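# Four arms place wooden block over centre of well

## Task

Using any number of the four arms, get the wooden block to rest with its centre over the middle of the square well (scene x = 0, y = 0). The well has nothing beneath it except the floor, and no single wooden stick is long enough to span it, so some supporting arrangement is needed. The block and sticks are allowed to hang out over the well. The result counts only if it stays put on its own: anything the robots are still holding up at the end does not count. Finish by opening the grippers and moving the arms away.

## Robot and tools

SETUP. Four identical Kinova Gen3 arms, named arm1, arm2, arm3 and arm4, each sit on their own desk around a square well. Each arm has seven revolute joints, a Robotiq 2F-85 two-finger gripper, and a wrist camera. Approximate foot positions in the scene frame, in metres, with heading measured in degrees counter-clockwise from +x: arm1 (+0.22, +0.56, +0.72) heading -90; arm2 (-0.52, +0.50, +0.72) heading -90; arm3 (-0.22, -0.56, +0.72) heading +90; arm4 (+0.52, -0.50, +0.72) heading +90. So arm1 and arm2 stand on the +y side looking toward -y, and arm3 and arm4 stand on the -y side looking toward +y. The hand can get to roughly 1.0 m from the joint 1 axis.

FRAME. There is one scene frame for everything. Its origin is on the floor and +z is up. The well is centred at x = 0, y = 0, and its edges are parallel to x and y. The hand point lies midway between the fingertips. The hand's z axis runs along the fingers, and its y axis is the direction in which the fingers open and close. No tool takes a Cartesian pose. All motion is commanded in joint space.

CAMERAS. Each arm has a wrist camera: arm1_cam_wrist, arm2_cam_wrist, arm3_cam_wrist, arm4_cam_wrist. There is also cam_high, a fixed room camera.

TOOL execute_actions. Arguments are "actions" and an optional "cameras". "actions" holds either zero entries or exactly one. That single action is an object keyed by arm name ("arm1" to "arm4"). Under each arm, "joints" is an object keyed by joint name. Every value is an absolute target, not an offset from the current position:
- joint1_rad, -69.115 to 69.115 rad. Swings the whole arm about the vertical axis through its foot. Positive turns it clockwise seen from above. At 0 the arm extends along the foot's heading.
- joint2_rad, -2.249 to 2.249 rad. Shoulder. At 0 the arm points straight up, and positive leans it forward.
- joint3_rad, -69.115 to 69.115 rad. Twists the upper arm about its own axis.
- joint4_rad, -2.579 to 2.579 rad. Elbow. At 0 it is straight. When joint3 is 0, positive bends in the same sense that positive joint2 leans.
- joint5_rad, -69.115 to 69.115 rad. Twists the forearm.
- joint6_rad, -2.099 to 2.099 rad. Wrist bend. At 0 it is straight. When joint5 is 0, positive bends like positive joint4.
- joint7_rad, -69.115 to 69.115 rad. Rolls the hand. Positive is counter-clockwise when viewed from behind the hand.
- gripper_m, 0 to 0.085 m. The gap between the fingertips.
The tolerance for counting a target as reached is ±0.01 rad per joint and ±0.003 m for the gripper. Any joint or arm you omit keeps its previous target and may still be pushing toward it. Every motion in an action starts at the same moment, but they may finish at different times. If any key is unknown or any value is out of range, the whole call is rejected and nothing moves. An empty actions list just reports state and images. "cameras" picks which images come back. Omitting it, passing null or passing ["all"] gives every camera, and [] gives none. The "pictures" line lists the returned images in order.

MOTION BEHAVIOUR. Joint speed and acceleration are capped and the joints are coordinated, so from rest they all arrive together. Reversing a motion makes them all stop together. After a long move the arm may not yet have reached its target when the result arrives. The hand can take a wide, curving path between postures. Between calls, each robot keeps holding its most recent command.

TOOL wait. Argument: seconds, 0 to 10. It issues no new commands and returns the same information as an empty action.

TOOL zoom_image. Arguments: camera, which is one of the five names above, and region [x0, y0, x1, y1] in pixels, measured from the top-left corner of that camera's latest full image. The region can be at most 504 by 504. It returns a closer, sharper view.

TOOL finished_scene. Argument: scene, an integer 1 or 2. It closes the current scene permanently, once the robots have held the final command, and reports whether the goal was met. The next scene's task appears in its result.

RESULT LINES. joint_positions gives the current joint values. joint_status reports how each commanded motion ended:
- done: reached within tolerance, though it may sit slightly off. Resending the same target will not move it.
- off_target: stopped away from the target and may still be pushing.
- contact_stop or time_out: gave up the target and is holding where it stopped.
- not_followed: a safety check blocked that arm's joint targets, usually explained on a "cause:" line after "joint command not followed". Any gripper target in the same action still runs. The blocked targets may be retried on later actions until they pass or the path clears. Empty calls never print this line.
on_its_own describes anything that happened without being commanded. No line ever reports robots touching each other. If a result reports a stop, any later execute_actions, wait or finished_scene calls in that same reply are skipped.

HAZARDS. The Gen3 does not halt on contact; it keeps pushing, and it can push hard. If contact torque reaches a joint's limit (46.9 N m for joints 1 to 4, 29.5 N m for joints 5 to 7, with the weight of any held object included), that arm freezes for 10 s and drops the rest of its commands for that call, gripper included. After that, it holds until it is given new targets. A hard press between two robots ends the run, and hard hits between robots are also risky. The anti-collision check can react too late, and it ignores one arm's gripper or gripper housing against another arm, so keep the grippers well separated. Objects touching robots are fine. Knocking anything out of the work area ends the scene. Drops, slips, slams and hard shoves are penalised. Loose objects may sometimes get a brief nudge from outside. Holding a load heats the motors. Above 60 °C a MOTOR HOT warning appears. At 75 °C an OVER-TEMPERATURE FAULT makes that arm's brakes weak until it cools, so it sags, and any named key still short of its target shows limit_stop_at_motor_heat. Resend those targets afterwards. Arms do not wait for one another.

Each tool is called after "Request:" as name(argument=value, ...) on one line, values as JSON.

## Session

Request:
execute_actions(actions=[])

Scene clock: 0.00 s.
Motor temperatures (°C, as the motors report them): arm1=[30 26 24 26 36 33 38] | arm2=[32 26 26 30 32 36 38] | arm3=[26 26 25 27 36 34 39] | arm4=[30 31 28 26 35 37 47]
arm1.joint_positions: joint1_rad=+0.324 joint2_rad=-0.300 joint3_rad=-0.117 joint4_rad=+1.612 joint5_rad=+0.006 joint6_rad=+1.941 joint7_rad=+1.714 gripper_m=+0.085
arm1.joint_status: not commanded
arm1.hand: x=+0.1659 y=+0.4255 z=+1.2848 quat_wxyz=(+0.049, -0.736, -0.674, -0.034) (m; scene frame)
arm2.joint_positions: joint1_rad=+0.342 joint2_rad=-0.391 joint3_rad=-0.071 joint4_rad=+1.591 joint5_rad=-0.037 joint6_rad=+1.947 joint7_rad=+1.428 gripper_m=+0.085
arm2.joint_status: not commanded
arm2.hand: x=-0.5606 y=+0.3692 z=+1.2603 quat_wxyz=(+0.003, -0.822, -0.570, -0.010) (m; scene frame)
arm3.joint_positions: joint1_rad=+0.376 joint2_rad=-0.386 joint3_rad=-0.077 joint4_rad=+1.580 joint5_rad=-0.049 joint6_rad=+2.003 joint7_rad=+1.373 gripper_m=+0.085
arm3.joint_status: not commanded
arm3.hand: x=-0.1802 y=-0.4497 z=+1.2732 quat_wxyz=(+0.027, +0.531, -0.847, +0.013) (m; scene frame)
arm4.joint_positions: joint1_rad=+0.432 joint2_rad=-0.342 joint3_rad=-0.087 joint4_rad=+1.517 joint5_rad=-0.044 joint6_rad=+2.006 joint7_rad=+1.098 gripper_m=+0.085
arm4.joint_status: not commanded
arm4.hand: x=+0.5709 y=-0.3660 z=+1.2500 quat_wxyz=(+0.020, +0.375, -0.927, +0.020) (m; scene frame)
pictures: arm1_cam_wrist, arm2_cam_wrist, arm3_cam_wrist, arm4_cam_wrist, cam_high
Images, in order (width x height): arm1_cam_wrist 504x504, arm2_cam_wrist 504x504, arm3_cam_wrist 504x504, arm4_cam_wrist 504x504, cam_high 504x504.

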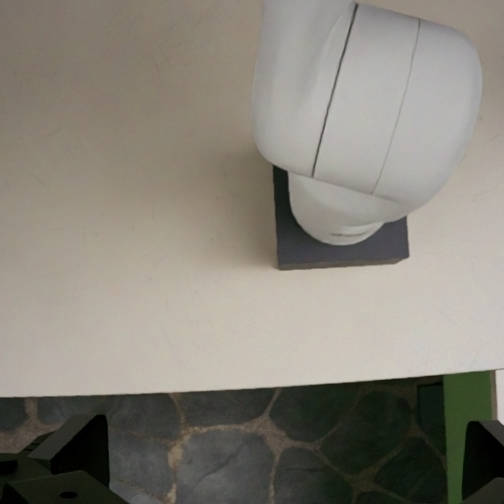

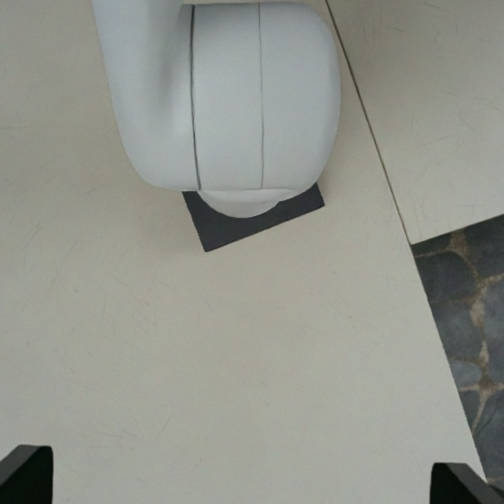

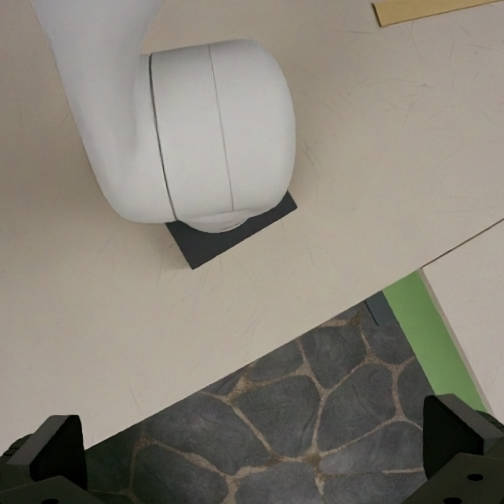

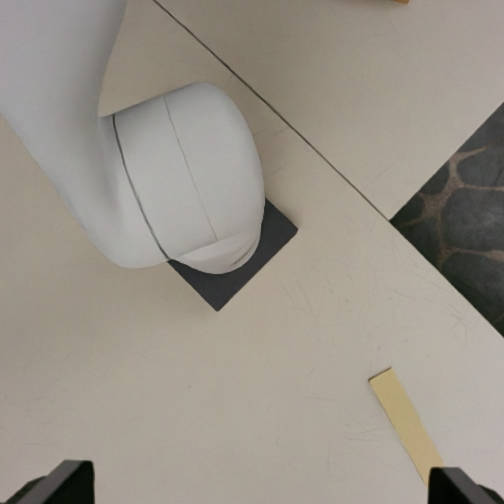

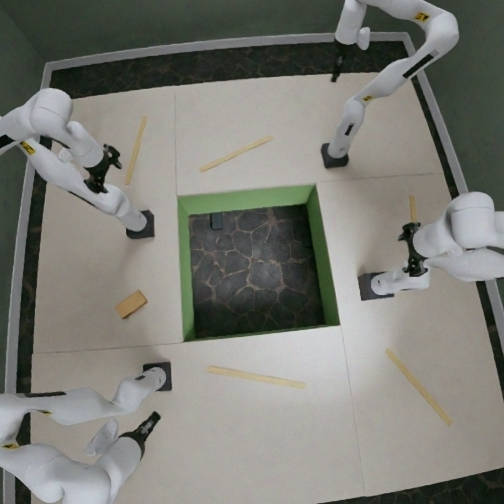

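Request:
zoom_image(camera="cam_high", region=[90, 90, 300, 300])

Request:
zoom_image(camera="cam_high", region=[270, 130, 480, 440])

Request:
zoom_image(camera="cam_high", region=[100, 260, 350, 420])

Request:
execute_actions(actions=[{"arm1":{"joints":{"joint1_rad":0,"joint2_rad":0.2,"joint3_rad":0,"joint4_rad":1.3,"joint5_rad":0,"joint6_rad":1.64,"joint7_rad":0}},"arm2":{"joints":{"joint1_rad":0,"joint2_rad":0.4,"joint3_rad":0,"joint4_rad":1.0,"joint5_rad":0,"joint6_rad":1.74,"joint7_rad":0}},"arm3":{"joints":{"joint1_rad":-1.9,"joint2_rad":0.0,"joint3_rad":0,"joint4_rad":1.3,"joint5_rad":0,"joint6_rad":1.84,"joint7_rad":0}},"arm4":{"joints":{"joint1_rad":0,"joint2_rad":0.2,"joint3_rad":0,"joint4_rad":1.3,"joint5_rad":0,"joint6_rad":1.64,"joint7_rad":0}}}])

Region (90, 90, 300, 300) of cam_high's 504x504 image, scaled by 2.400, with more detail than that image has.

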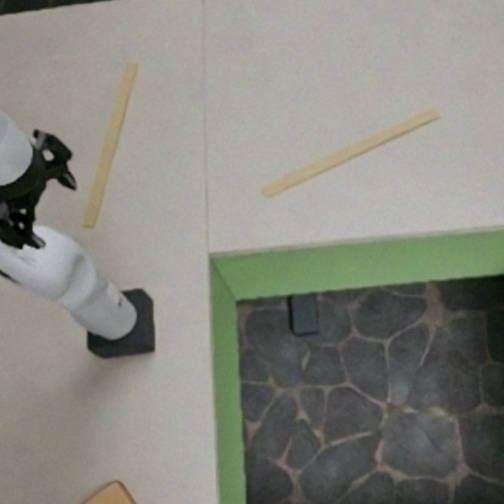

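Region (270, 130, 480, 440) of cam_high's 504x504 image, scaled by 1.626, with more detail than that image has; it fills the left 341 columns of this view, and the rest is white.

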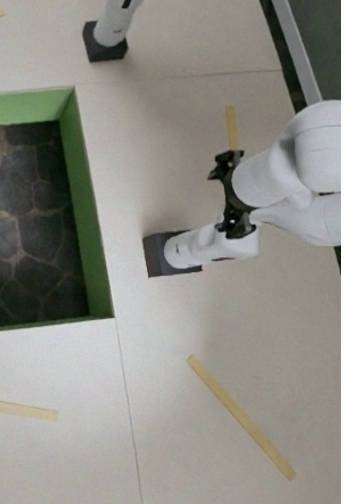

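Region (100, 260, 350, 420) of cam_high's 504x504 image, scaled by 2.016, with more detail than that image has; it fills the top 323 rows of this view, and the rest is white.

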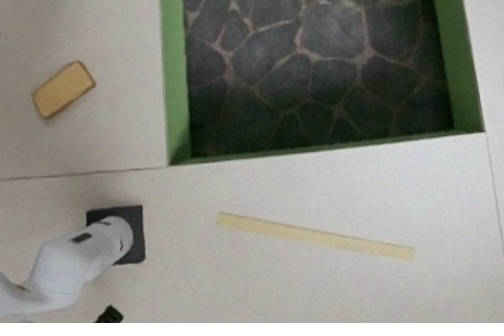

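Scene clock: 3.93 s.
Motor temperatures (°C, as the motors report them): arm1=[30 26 24 26 36 33 38] | arm2=[32 26 26 30 32 36 38] | arm3=[26 26 25 27 36 34 39] | arm4=[30 31 28 26 35 37 47]
arm1.joint_positions: joint1_rad=+0.000 joint2_rad=+0.200 joint3_rad=+0.000 joint4_rad=+1.300 joint5_rad=+0.000 joint6_rad=+1.640 joint7_rad=+0.000 gripper_m=+0.085
arm1.joint_status: all done
arm1.hand: x=+0.1874 y=+0.1637 z=+1.2354 quat_wxyz=(-0.002, -1.000, +0.007, +0.001) (m; scene frame)
arm2.joint_positions: joint1_rad=+0.000 joint2_rad=+0.400 joint3_rad=+0.000 joint4_rad=+1.000 joint5_rad=+0.000 joint6_rad=+1.740 joint7_rad=+0.000 gripper_m=+0.085
arm2.joint_status: all done
arm2.hand: x=-0.5245 y=+0.0201 z=+1.1940 quat_wxyz=(+0.005, -1.000, -0.024, -0.003) (m; scene frame)
arm3.joint_positions: joint1_rad=-1.900 joint2_rad=+0.000 joint3_rad=+0.000 joint4_rad=+1.300 joint5_rad=+0.000 joint6_rad=+1.840 joint7_rad=+0.000 gripper_m=+0.085
arm3.joint_status: all done
arm3.hand: x=-0.5090 y=-0.6441 z=+1.2724 quat_wxyz=(+0.001, +0.823, -0.568, -0.001) (m; scene frame)
arm4.joint_positions: joint1_rad=+0.000 joint2_rad=+0.200 joint3_rad=+0.000 joint4_rad=+1.300 joint5_rad=+0.000 joint6_rad=+1.640 joint7_rad=+0.000 gripper_m=+0.085
arm4.joint_status: all done
arm4.hand: x=+0.5424 y=-0.0954 z=+1.1622 quat_wxyz=(-0.001, +0.002, -1.000, +0.008) (m; scene frame)
pictures: arm1_cam_wrist, arm2_cam_wrist, arm3_cam_wrist, arm4_cam_wrist, cam_high
Images, in order (width x height): arm1_cam_wrist 504x504, arm2_cam_wrist 504x504, arm3_cam_wrist 504x504, arm4_cam_wrist 504x504, cam_high 504x504.

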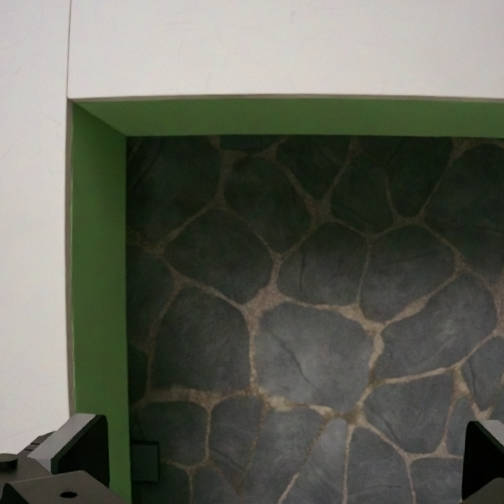

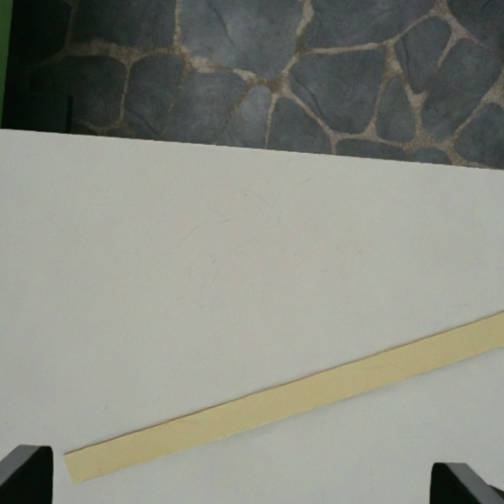

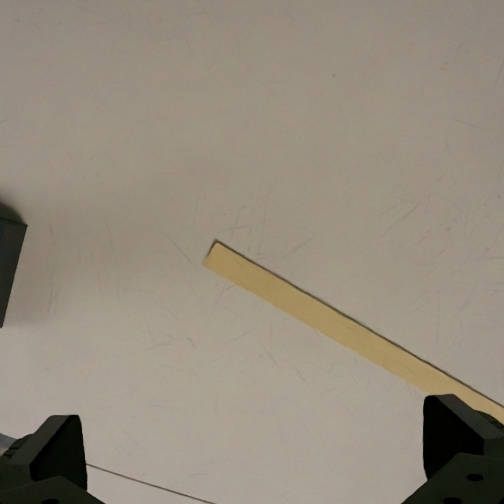

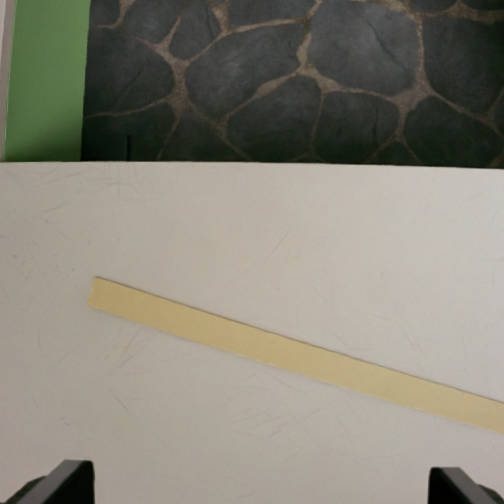

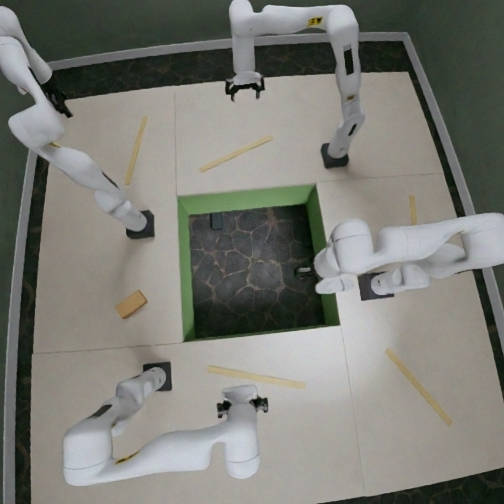

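Request:
execute_actions(actions=[{"arm1":{"joints":{"joint1_rad":-1.848,"joint2_rad":0.649,"joint4_rad":2.067,"joint6_rad":0.426,"joint7_rad":1.94}},"arm2":{"joints":{"joint1_rad":0.156,"joint2_rad":0.657,"joint4_rad":1.766,"joint6_rad":0.719,"joint7_rad":2.05}},"arm3":{"joints":{"joint1_rad":-1.806,"joint2_rad":0.534,"joint4_rad":2.132,"joint6_rad":0.476,"joint7_rad":1.14}},"arm4":{"joints":{"joint1_rad":-0.04,"joint2_rad":0.434,"joint4_rad":2.109,"joint6_rad":0.599,"joint7_rad":1.236}}}])

Scene clock: 8.77 s.
Motor temperatures (°C, as the motors report them): arm1=[30 26 24 26 36 33 38] | arm2=[32 26 26 30 32 36 38] | arm3=[26 26 25 27 36 34 39] | arm4=[30 31 28 26 35 37 47]
arm1.joint_positions: joint1_rad=-1.848 joint2_rad=+0.649 joint3_rad=+0.000 joint4_rad=+2.067 joint5_rad=+0.000 joint6_rad=+0.426 joint7_rad=+1.940 gripper_m=+0.085
arm1.joint_status: all done
arm1.hand: x=+0.5943 y=+0.6356 z=+0.8475 quat_wxyz=(+0.002, +0.311, -0.951, +0.001) (m; scene frame)
arm2.joint_positions: joint1_rad=+0.156 joint2_rad=+0.657 joint3_rad=+0.000 joint4_rad=+1.766 joint5_rad=+0.000 joint6_rad=+0.719 joint7_rad=+2.050 gripper_m=+0.085
arm2.joint_status: all done
arm2.hand: x=-0.5954 y=+0.0408 z=+0.8494 quat_wxyz=(+0.002, -0.565, -0.825, -0.007) (m; scene frame)
arm3.joint_positions: joint1_rad=-1.806 joint2_rad=+0.534 joint3_rad=+0.000 joint4_rad=+2.132 joint5_rad=+0.000 joint6_rad=+0.476 joint7_rad=+1.140 gripper_m=+0.085
arm3.joint_status: all done
arm3.hand: x=-0.5687 y=-0.6309 z=+0.8503 quat_wxyz=(+0.000, +0.997, -0.081, +0.000) (m; scene frame)
arm4.joint_positions: joint1_rad=-0.040 joint2_rad=+0.434 joint3_rad=+0.000 joint4_rad=+2.109 joint5_rad=+0.000 joint6_rad=+0.599 joint7_rad=+1.236 gripper_m=+0.085
arm4.joint_status: all done
arm4.hand: x=+0.5290 y=-0.1437 z=+0.8504 quat_wxyz=(+0.004, +0.597, -0.802, +0.008) (m; scene frame)
pictures: arm1_cam_wrist, arm2_cam_wrist, arm3_cam_wrist, arm4_cam_wrist, cam_high
Images, in order (width x height): arm1_cam_wrist 504x504, arm2_cam_wrist 504x504, arm3_cam_wrist 504x504, arm4_cam_wrist 504x504, cam_high 504x504.

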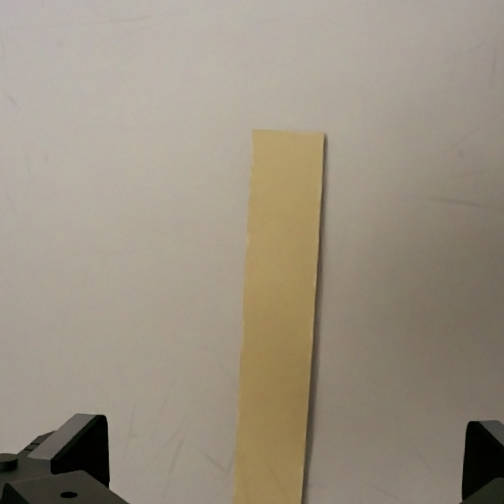

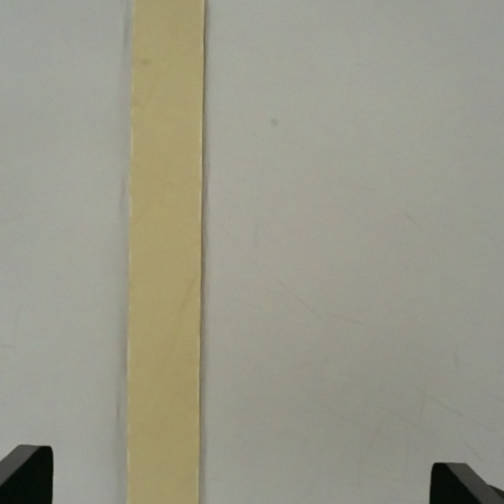

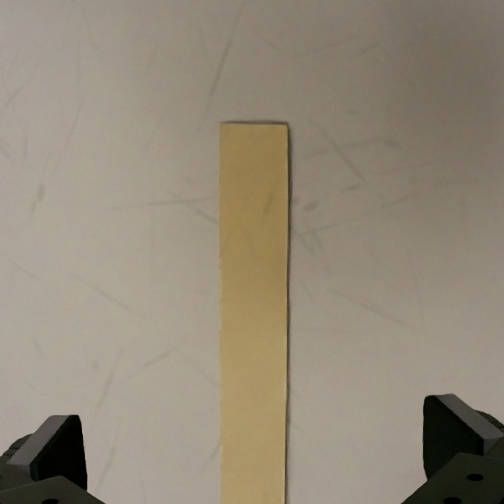

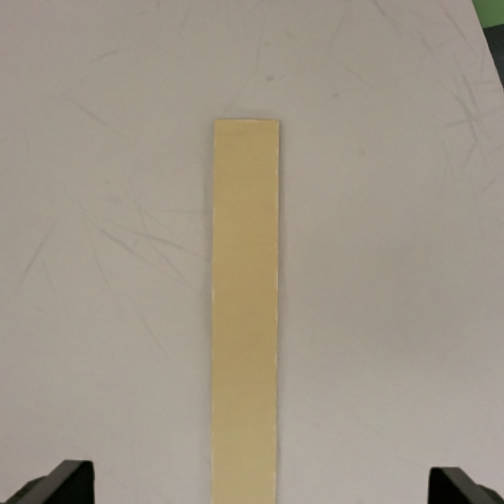

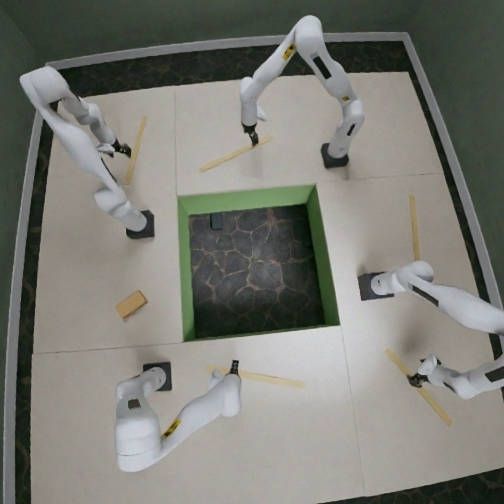

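Request:
execute_actions(actions=[{"arm1":{"joints":{"joint1_rad":-1.83,"joint2_rad":0.929,"joint4_rad":2.062,"joint6_rad":0.15,"joint7_rad":1.93}},"arm2":{"joints":{"joint1_rad":0.289,"joint2_rad":0.847,"joint4_rad":1.912,"joint6_rad":0.383,"joint7_rad":2.183}},"arm3":{"joints":{"joint2_rad":0.832,"joint4_rad":2.16,"joint6_rad":0.15}},"arm4":{"joints":{"joint1_rad":-0.018,"joint2_rad":0.718,"joint4_rad":2.175,"joint6_rad":0.248,"joint7_rad":1.258}}}])

Scene clock: 10.73 s.
Motor temperatures (°C, as the motors report them): arm1=[30 26 24 26 36 33 38] | arm2=[32 26 26 30 32 36 38] | arm3=[26 26 25 27 36 34 39] | arm4=[30 31 28 26 35 37 47]
arm1.joint_positions: joint1_rad=-1.830 joint2_rad=+0.929 joint3_rad=+0.000 joint4_rad=+2.062 joint5_rad=+0.000 joint6_rad=+0.150 joint7_rad=+1.930 gripper_m=+0.085
arm1.joint_status: all done
arm1.hand: x=+0.5958 y=+0.6287 z=+0.7397 quat_wxyz=(+0.001, +0.297, -0.955, +0.001) (m; scene frame)
arm2.joint_positions: joint1_rad=+0.289 joint2_rad=+0.847 joint3_rad=+0.000 joint4_rad=+1.912 joint5_rad=+0.000 joint6_rad=+0.383 joint7_rad=+2.183 gripper_m=+0.085
arm2.joint_status: all done
arm2.hand: x=-0.6475 y=+0.0865 z=+0.7402 quat_wxyz=(+0.002, -0.565, -0.825, -0.007) (m; scene frame)
arm3.joint_positions: joint1_rad=-1.806 joint2_rad=+0.832 joint3_rad=+0.000 joint4_rad=+2.160 joint5_rad=+0.000 joint6_rad=+0.150 joint7_rad=+1.140 gripper_m=+0.085
arm3.joint_status: all done
arm3.hand: x=-0.5687 y=-0.6309 z=+0.7401 quat_wxyz=(+0.000, +0.997, -0.081, +0.000) (m; scene frame)
arm4.joint_positions: joint1_rad=-0.018 joint2_rad=+0.718 joint3_rad=+0.000 joint4_rad=+2.175 joint5_rad=+0.000 joint6_rad=+0.248 joint7_rad=+1.258 gripper_m=+0.085
arm4.joint_status: all done
arm4.hand: x=+0.5370 y=-0.1455 z=+0.7406 quat_wxyz=(+0.004, +0.597, -0.802, +0.007) (m; scene frame)
pictures: arm1_cam_wrist, arm2_cam_wrist, arm3_cam_wrist, arm4_cam_wrist, cam_high
Images, in order (width x height): arm1_cam_wrist 504x504, arm2_cam_wrist 504x504, arm3_cam_wrist 504x504, arm4_cam_wrist 504x504, cam_high 504x504.

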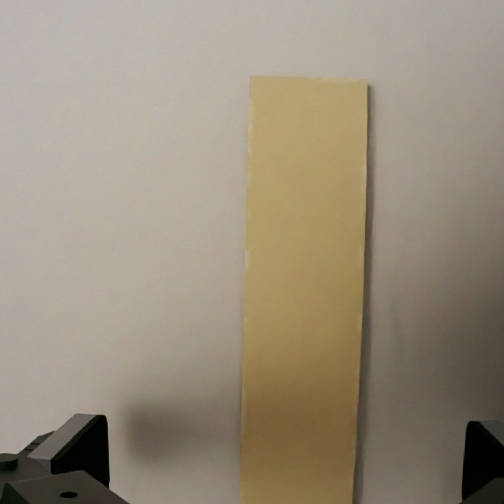

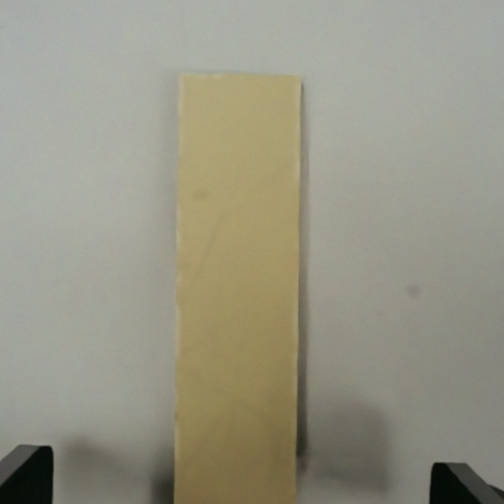

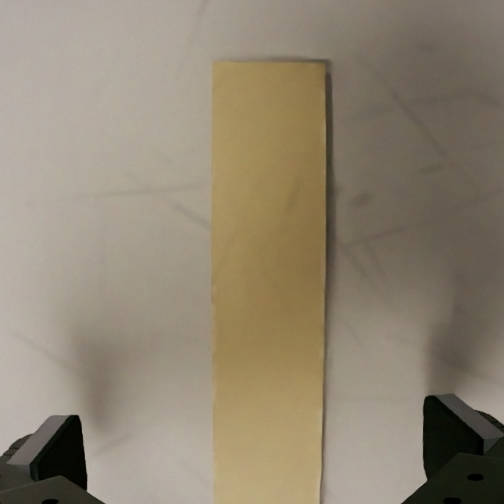

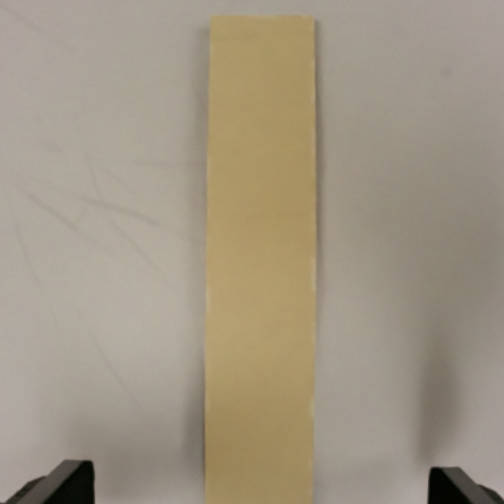

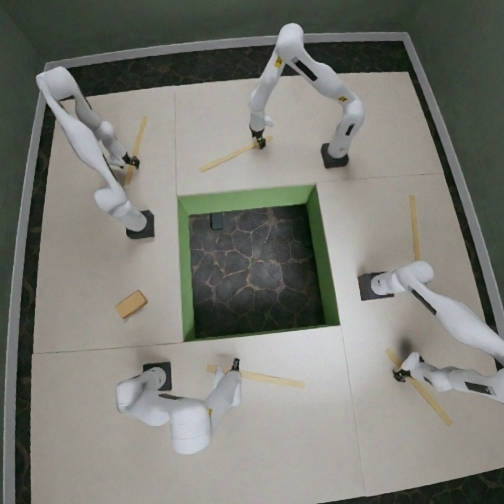

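Request:
execute_actions(actions=[{"arm1":{"joints":{"gripper_m":0.045}},"arm2":{"joints":{"gripper_m":0.045}},"arm3":{"joints":{"gripper_m":0.02}},"arm4":{"joints":{"joint2_rad":0.745,"joint6_rad":0.221,"gripper_m":0.02}}}], cameras=["arm3_cam_wrist","arm4_cam_wrist"])

Scene clock: 11.90 s.
Motor temperatures (°C, as the motors report them): arm1=[30 26 24 26 36 33 38] | arm2=[32 26 26 30 32 36 38] | arm3=[26 26 25 27 36 34 39] | arm4=[30 31 28 26 35 37 47]
arm1.joint_positions: joint1_rad=-1.830 joint2_rad=+0.929 joint3_rad=+0.000 joint4_rad=+2.062 joint5_rad=+0.000 joint6_rad=+0.150 joint7_rad=+1.930 gripper_m=+0.045
arm1.joint_status: all done
arm1.hand: x=+0.5957 y=+0.6287 z=+0.7397 quat_wxyz=(+0.001, +0.297, -0.955, +0.001) (m; scene frame)
arm2.joint_positions: joint1_rad=+0.289 joint2_rad=+0.847 joint3_rad=+0.000 joint4_rad=+1.912 joint5_rad=+0.000 joint6_rad=+0.383 joint7_rad=+2.183 gripper_m=+0.045
arm2.joint_status: all done
arm2.hand: x=-0.6475 y=+0.0865 z=+0.7402 quat_wxyz=(+0.002, -0.565, -0.825, -0.007) (m; scene frame)
arm3.joint_positions: joint1_rad=-1.806 joint2_rad=+0.831 joint3_rad=+0.000 joint4_rad=+2.160 joint5_rad=+0.000 joint6_rad=+0.150 joint7_rad=+1.140 gripper_m=+0.025
arm3.joint_status: gripper_m off_target (ended at +0.025, target +0.020)
arm3.hand: x=-0.5688 y=-0.6309 z=+0.7406 quat_wxyz=(+0.000, +0.997, -0.081, -0.001) (m; scene frame)
arm4.joint_positions: joint1_rad=-0.018 joint2_rad=+0.721 joint3_rad=+0.000 joint4_rad=+2.173 joint5_rad=+0.000 joint6_rad=+0.224 joint7_rad=+1.258 gripper_m=+0.025
arm4.joint_status: joint2_rad off_target (ended at +0.721, target +0.745); gripper_m off_target (ended at +0.025, target +0.020); the others done
arm4.hand: x=+0.5368 y=-0.1376 z=+0.7397 quat_wxyz=(-0.003, +0.597, -0.802, -0.002) (m; scene frame)
pictures: arm3_cam_wrist, arm4_cam_wrist
Images, in order (width x height): arm3_cam_wrist 504x504, arm4_cam_wrist 504x504.

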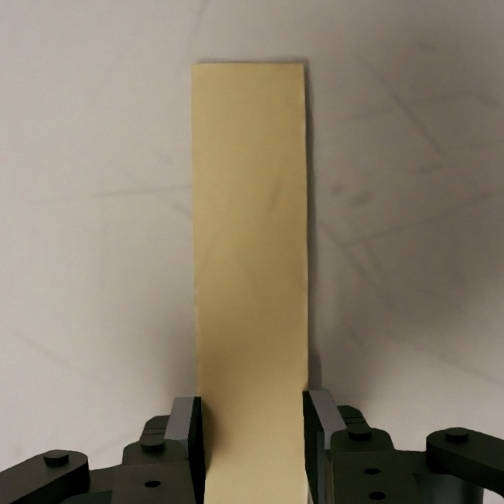

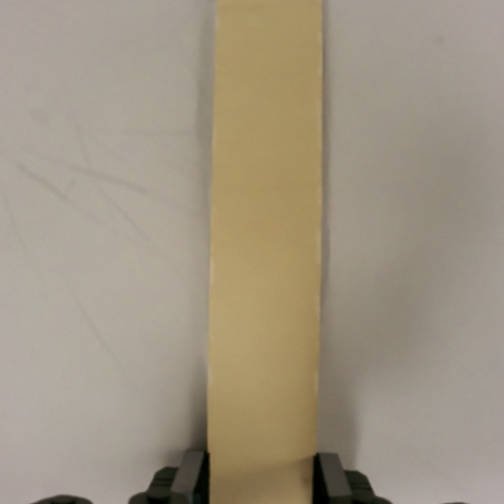

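Request:
execute_actions(actions=[{"arm1":{"joints":{"gripper_m":0.015}},"arm2":{"joints":{"gripper_m":0.015}},"arm3":{"joints":{"gripper_m":0.015}},"arm4":{"joints":{"joint2_rad":0.718,"gripper_m":0.015}}}], cameras=[])

Request:
execute_actions(actions=[{"arm1":{"joints":{"joint2_rad":0.6,"joint6_rad":0.4}},"arm2":{"joints":{"joint2_rad":0.75,"joint6_rad":0.48}},"arm3":{"joints":{"joint2_rad":0.55,"joint6_rad":0.35}},"arm4":{"joints":{"joint2_rad":0.6,"joint6_rad":0.36}}}], cameras=["cam_high"])

Request:
execute_actions(actions=[{"arm1":{"joints":{"joint1_rad":0.866,"joint2_rad":0.5,"joint4_rad":2.284,"joint6_rad":0.3,"joint7_rad":2.45}},"arm3":{"joints":{"joint1_rad":0.913,"joint2_rad":0.683,"joint4_rad":2.288,"joint5_rad":1.85,"joint6_rad":-0.16,"joint7_rad":0.6}}}], cameras=["cam_high"])

Request:
execute_actions(actions=[{"arm1":{"joints":{"joint5_rad":1.245,"joint6_rad":-0.163,"joint7_rad":1.206,"joint2_rad":0.783}},"arm2":{"joints":{"joint1_rad":-0.258,"joint2_rad":0.932,"joint4_rad":1.414,"joint5_rad":-0.28,"joint6_rad":0.755,"joint7_rad":3.03}},"arm4":{"joints":{"joint1_rad":-0.327,"joint2_rad":0.897,"joint4_rad":1.39,"joint5_rad":-0.263,"joint6_rad":0.808,"joint7_rad":2.99}}}])

Request:
zoom_image(camera="cam_high", region=[150, 160, 370, 380])

Scene clock: 14.77 s.
Motor temperatures (°C, as the motors report them): arm1=[30 26 24 26 36 33 38] | arm2=[32 26 26 30 32 36 38] | arm3=[26 26 25 27 36 34 39] | arm4=[30 31 28 26 35 37 47]
arm1.joint_positions: joint1_rad=-1.830 joint2_rad=+0.927 joint3_rad=+0.000 joint4_rad=+2.063 joint5_rad=+0.000 joint6_rad=+0.151 joint7_rad=+1.930 gripper_m=+0.023
arm1.joint_status: gripper_m off_target (ended at +0.023, target +0.015)
arm1.hand: x=+0.5957 y=+0.6287 z=+0.7404 quat_wxyz=(+0.001, +0.297, -0.955, +0.001) (m; scene frame)
arm2.joint_positions: joint1_rad=+0.289 joint2_rad=+0.845 joint3_rad=+0.000 joint4_rad=+1.912 joint5_rad=+0.000 joint6_rad=+0.384 joint7_rad=+2.183 gripper_m=+0.023
arm2.joint_status: gripper_m off_target (ended at +0.023, target +0.015)
arm2.hand: x=-0.6475 y=+0.0864 z=+0.7409 quat_wxyz=(+0.001, -0.565, -0.825, -0.006) (m; scene frame)
arm3.joint_positions: joint1_rad=-1.806 joint2_rad=+0.830 joint3_rad=+0.000 joint4_rad=+2.160 joint5_rad=+0.000 joint6_rad=+0.151 joint7_rad=+1.140 gripper_m=+0.023
arm3.joint_status: gripper_m off_target (ended at +0.023, target +0.015)
arm3.hand: x=-0.5690 y=-0.6308 z=+0.7408 quat_wxyz=(+0.000, +0.997, -0.082, -0.001) (m; scene frame)
arm4.joint_positions: joint1_rad=-0.018 joint2_rad=+0.718 joint3_rad=+0.000 joint4_rad=+2.175 joint5_rad=+0.000 joint6_rad=+0.221 joint7_rad=+1.258 gripper_m=+0.024
arm4.joint_status: gripper_m off_target (ended at +0.024, target +0.015); the others done
arm4.hand: x=+0.5369 y=-0.1371 z=+0.7406 quat_wxyz=(-0.004, +0.597, -0.802, -0.004) (m; scene frame)
pictures: none
No camera images: the call's "cameras" was empty. Leave "cameras" out to get every camera's image.

Scene clock: 16.30 s.
Motor temperatures (°C, as the motors report them): arm1=[30 26 24 26 36 33 38] | arm2=[32 26 26 30 32 36 38] | arm3=[26 26 25 27 36 34 39] | arm4=[30 31 28 26 35 37 47]
arm1.joint_positions: joint1_rad=-1.830 joint2_rad=+0.601 joint3_rad=+0.000 joint4_rad=+2.062 joint5_rad=+0.000 joint6_rad=+0.400 joint7_rad=+1.930 gripper_m=+0.023
arm1.joint_status: all done
arm1.hand: x=+0.6181 y=+0.6345 z=+0.8676 quat_wxyz=(-0.038, +0.297, -0.954, +0.003) (m; scene frame)
arm2.joint_positions: joint1_rad=+0.289 joint2_rad=+0.751 joint3_rad=+0.000 joint4_rad=+1.912 joint5_rad=+0.000 joint6_rad=+0.480 joint7_rad=+2.183 gripper_m=+0.023
arm2.joint_status: all done
arm2.hand: x=-0.6474 y=+0.0871 z=+0.7819 quat_wxyz=(+0.002, -0.565, -0.825, -0.007) (m; scene frame)
arm3.joint_positions: joint1_rad=-1.806 joint2_rad=+0.550 joint3_rad=+0.000 joint4_rad=+2.160 joint5_rad=+0.000 joint6_rad=+0.350 joint7_rad=+1.140 gripper_m=+0.023
arm3.joint_status: all done
arm3.hand: x=-0.5866 y=-0.6359 z=+0.8416 quat_wxyz=(+0.014, +0.996, -0.081, -0.038) (m; scene frame)
arm4.joint_positions: joint1_rad=-0.018 joint2_rad=+0.600 joint3_rad=+0.000 joint4_rad=+2.175 joint5_rad=+0.000 joint6_rad=+0.360 joint7_rad=+1.258 gripper_m=+0.024
arm4.joint_status: all done
arm4.hand: x=+0.5370 y=-0.1470 z=+0.7821 quat_wxyz=(+0.002, +0.597, -0.802, +0.005) (m; scene frame)
pictures: cam_high
Images, in order (width x height): cam_high 504x504.

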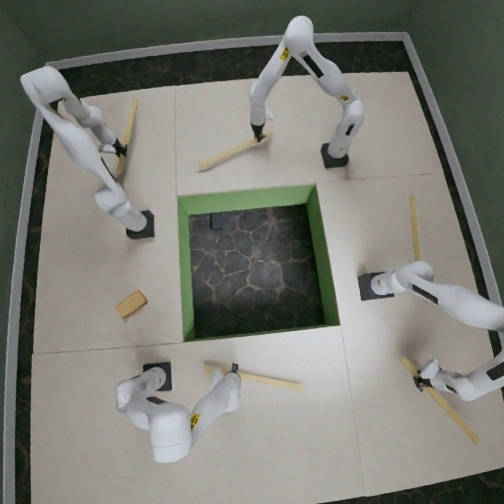

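Scene clock: 20.07 s.
Motor temperatures (°C, as the motors report them): arm1=[30 26 24 26 36 33 38] | arm2=[32 26 26 30 32 36 38] | arm3=[26 26 25 27 36 34 39] | arm4=[30 31 28 26 35 37 47]
arm1.joint_positions: joint1_rad=+0.866 joint2_rad=+0.500 joint3_rad=+0.000 joint4_rad=+2.284 joint5_rad=+0.000 joint6_rad=+0.300 joint7_rad=+2.450 gripper_m=+0.023
arm1.joint_status: all done
arm1.hand: x=-0.0528 y=+0.3695 z=+0.8762 quat_wxyz=(+0.003, -0.707, -0.706, +0.030) (m; scene frame)
arm2.joint_positions: joint1_rad=+0.289 joint2_rad=+0.751 joint3_rad=+0.000 joint4_rad=+1.912 joint5_rad=+0.000 joint6_rad=+0.480 joint7_rad=+2.183 gripper_m=+0.023
arm2.joint_status: not commanded
arm2.hand: x=-0.6474 y=+0.0871 z=+0.7819 quat_wxyz=(+0.002, -0.565, -0.825, -0.007) (m; scene frame)
arm3.joint_positions: joint1_rad=+0.913 joint2_rad=+0.683 joint3_rad=+0.000 joint4_rad=+2.288 joint5_rad=+1.850 joint6_rad=-0.160 joint7_rad=+0.600 gripper_m=+0.022
arm3.joint_status: all done
arm3.hand: x=+0.0439 y=-0.3141 z=+0.7895 quat_wxyz=(-0.069, +0.708, -0.699, -0.071) (m; scene frame)
arm4.joint_positions: joint1_rad=-0.018 joint2_rad=+0.600 joint3_rad=+0.000 joint4_rad=+2.175 joint5_rad=+0.000 joint6_rad=+0.360 joint7_rad=+1.258 gripper_m=+0.024
arm4.joint_status: not commanded
arm4.hand: x=+0.5370 y=-0.1470 z=+0.7821 quat_wxyz=(+0.002, +0.597, -0.802, +0.005) (m; scene frame)
pictures: cam_high
Images, in order (width x height): cam_high 504x504.

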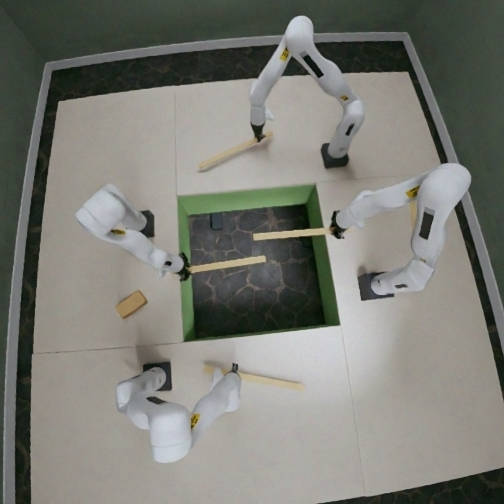

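Scene clock: 22.43 s.
Motor temperatures (°C, as the motors report them): arm1=[30 26 24 26 36 33 38] | arm2=[32 26 26 30 32 36 38] | arm3=[26 26 25 27 36 34 39] | arm4=[30 31 28 26 35 37 47]
arm1.joint_positions: joint1_rad=+0.866 joint2_rad=+0.783 joint3_rad=+0.000 joint4_rad=+2.284 joint5_rad=+1.245 joint6_rad=-0.163 joint7_rad=+1.206 gripper_m=+0.023
arm1.joint_status: all done
arm1.hand: x=-0.0455 y=+0.3133 z=+0.7919 quat_wxyz=(-0.070, -0.702, -0.705, +0.072) (m; scene frame)
arm2.joint_positions: joint1_rad=-0.258 joint2_rad=+0.933 joint3_rad=+0.000 joint4_rad=+1.414 joint5_rad=-0.280 joint6_rad=+0.755 joint7_rad=+3.030 gripper_m=+0.023
arm2.joint_status: all done
arm2.hand: x=-0.3132 y=-0.0435 z=+0.7898 quat_wxyz=(-0.102, -0.004, -0.995, -0.007) (m; scene frame)
arm3.joint_positions: joint1_rad=+0.913 joint2_rad=+0.683 joint3_rad=+0.000 joint4_rad=+2.288 joint5_rad=+1.850 joint6_rad=-0.160 joint7_rad=+0.600 gripper_m=+0.022
arm3.joint_status: not commanded
arm3.hand: x=+0.0440 y=-0.3141 z=+0.7895 quat_wxyz=(-0.069, +0.708, -0.699, -0.071) (m; scene frame)
arm4.joint_positions: joint1_rad=-0.327 joint2_rad=+0.897 joint3_rad=+0.000 joint4_rad=+1.390 joint5_rad=-0.263 joint6_rad=+0.808 joint7_rad=+2.990 gripper_m=+0.024
arm4.joint_status: all done
arm4.hand: x=+0.2979 y=+0.0431 z=+0.7867 quat_wxyz=(+0.009, +0.995, +0.000, -0.098) (m; scene frame)
pictures: arm1_cam_wrist, arm2_cam_wrist, arm3_cam_wrist, arm4_cam_wrist, cam_high
Images, in order (width x height): arm1_cam_wrist 504x504, arm2_cam_wrist 504x504, arm3_cam_wrist 504x504, arm4_cam_wrist 504x504, cam_high 504x504.

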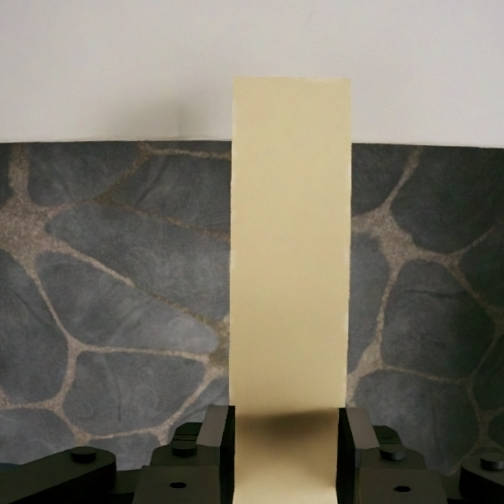

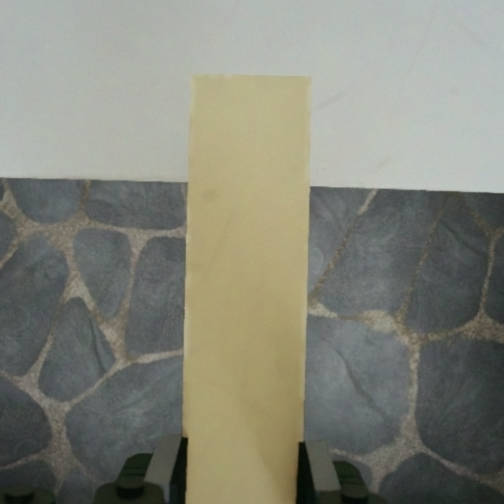

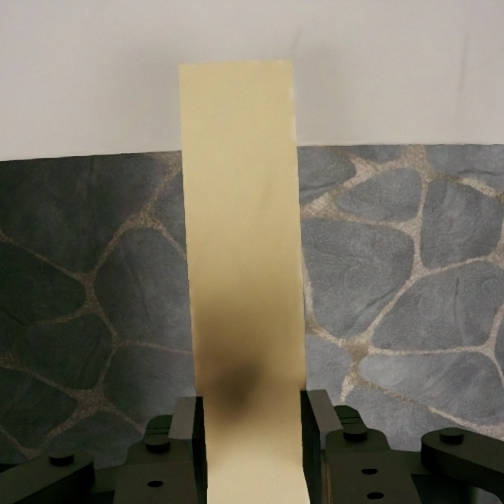

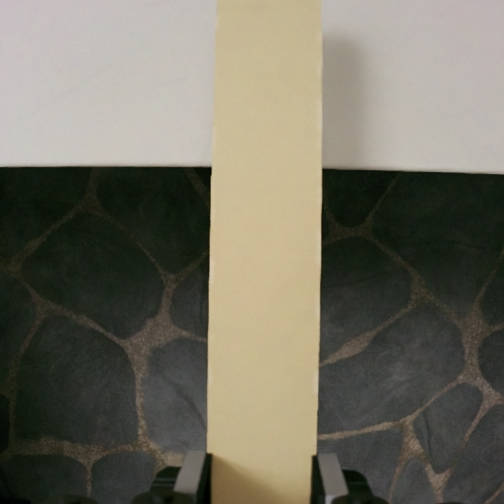

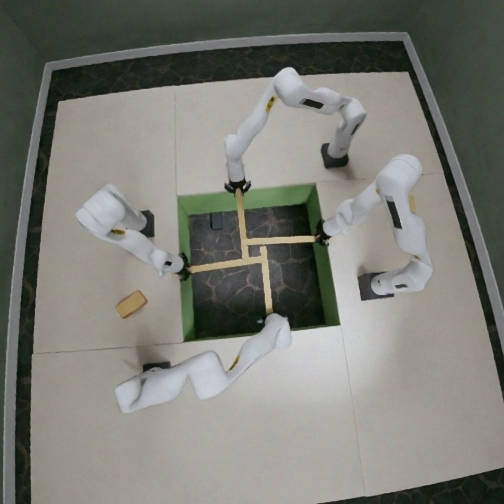

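Region (150, 160, 370, 380) of cam_high's 504x504 image, scaled by 2.291, with more detail than that image has.

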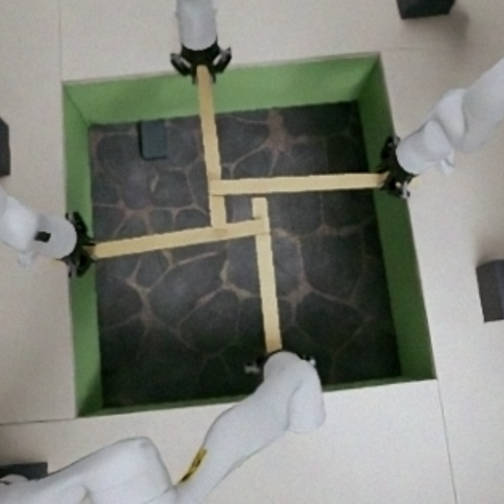

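Request:
zoom_image(camera="cam_high", region=[225, 225, 285, 285])

Region (225, 225, 285, 285) of cam_high's 504x504 image, scaled by 8.400, with more detail than that image has.

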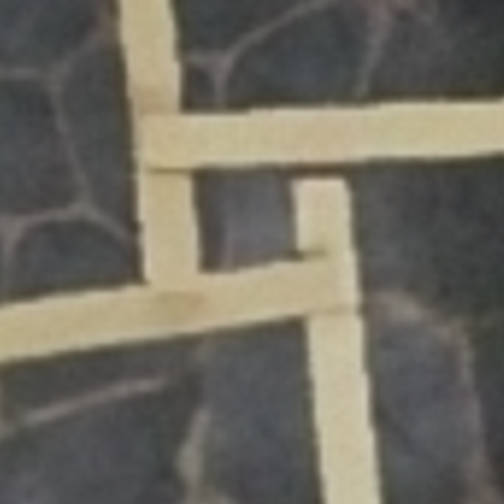

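Request:
execute_actions(actions=[{"arm1":{"joints":{"joint2_rad":0.782,"joint4_rad":2.308,"joint5_rad":1.11,"joint6_rad":-0.172,"joint7_rad":1.34}},"arm2":{"joints":{"joint1_rad":-0.27,"joint7_rad":3.01}},"arm3":{"joints":{"joint1_rad":0.9,"joint4_rad":2.302,"joint2_rad":0.68,"joint5_rad":1.78,"joint7_rad":0.64}},"arm4":{"joints":{"joint1_rad":-0.368,"joint2_rad":0.906,"joint4_rad":1.356,"joint5_rad":-0.255,"joint6_rad":0.825,"joint7_rad":2.95}}}])

Request:
zoom_image(camera="cam_high", region=[225, 225, 285, 285])

Scene clock: 23.63 s.
Motor temperatures (°C, as the motors report them): arm1=[30 26 24 26 36 33 38] | arm2=[32 26 26 30 32 36 38] | arm3=[26 26 25 27 36 34 39] | arm4=[30 31 28 26 35 37 47]
arm1.joint_positions: joint1_rad=+0.869 joint2_rad=+0.780 joint3_rad=+0.003 joint4_rad=+2.305 joint5_rad=+1.107 joint6_rad=-0.172 joint7_rad=+1.337 gripper_m=+0.023
arm1.joint_status: all done
arm1.hand: x=-0.0438 y=+0.3180 z=+0.7926 quat_wxyz=(-0.069, -0.706, -0.701, +0.075) (m; scene frame)
arm2.joint_positions: joint1_rad=-0.270 joint2_rad=+0.933 joint3_rad=+0.000 joint4_rad=+1.414 joint5_rad=-0.280 joint6_rad=+0.755 joint7_rad=+3.010 gripper_m=+0.023
arm2.joint_status: all done
arm2.hand: x=-0.3067 y=-0.0409 z=+0.7899 quat_wxyz=(-0.102, -0.008, -0.995, -0.009) (m; scene frame)
arm3.joint_positions: joint1_rad=+0.900 joint2_rad=+0.680 joint3_rad=+0.000 joint4_rad=+2.302 joint5_rad=+1.780 joint6_rad=-0.160 joint7_rad=+0.640 gripper_m=+0.022
arm3.joint_status: all done
arm3.hand: x=+0.0368 y=-0.3130 z=+0.7899 quat_wxyz=(-0.068, +0.702, -0.705, -0.073) (m; scene frame)
arm4.joint_positions: joint1_rad=-0.364 joint2_rad=+0.907 joint3_rad=+0.003 joint4_rad=+1.357 joint5_rad=-0.253 joint6_rad=+0.825 joint7_rad=+2.950 gripper_m=+0.024
arm4.joint_status: all done
arm4.hand: x=+0.2776 y=+0.0438 z=+0.7887 quat_wxyz=(+0.009, +0.995, +0.003, -0.096) (m; scene frame)
pictures: arm1_cam_wrist, arm2_cam_wrist, arm3_cam_wrist, arm4_cam_wrist, cam_high
Images, in order (width x height): arm1_cam_wrist 504x504, arm2_cam_wrist 504x504, arm3_cam_wrist 504x504, arm4_cam_wrist 504x504, cam_high 504x504.

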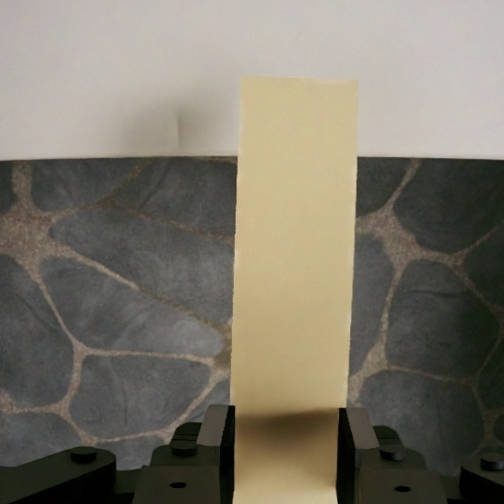

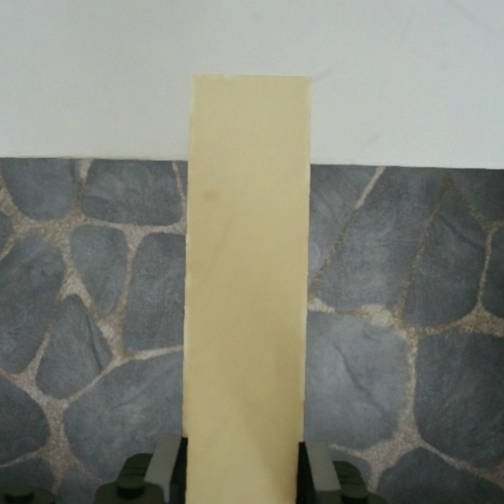

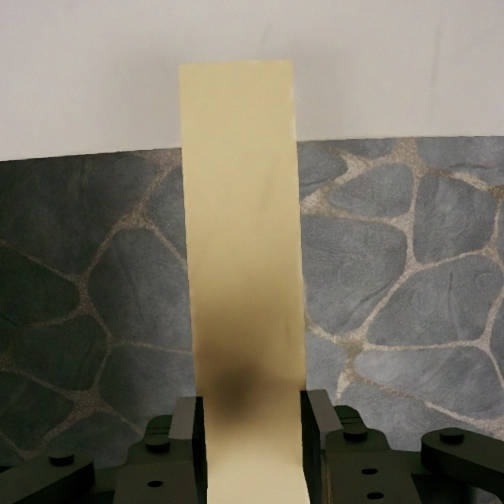

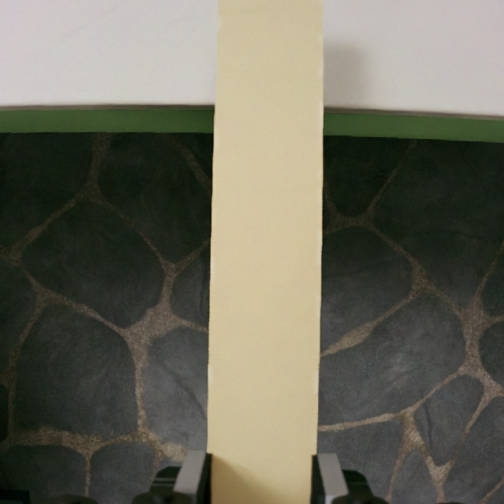

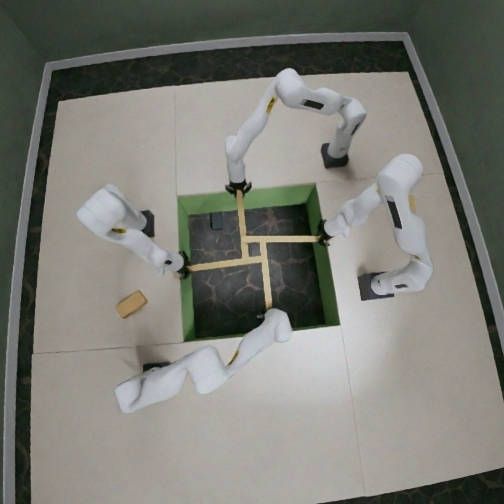

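Region (225, 225, 285, 285) of cam_high's 504x504 image, scaled by 8.400, with more detail than that image has.

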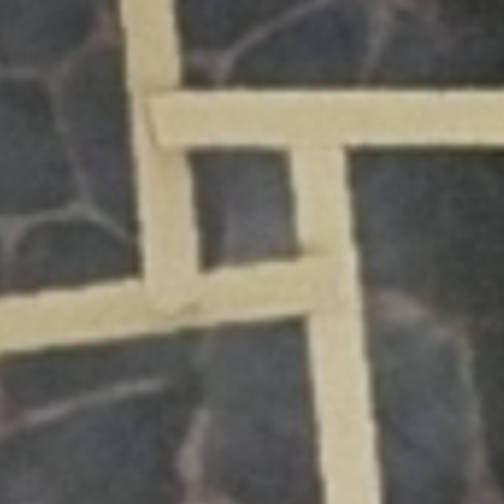

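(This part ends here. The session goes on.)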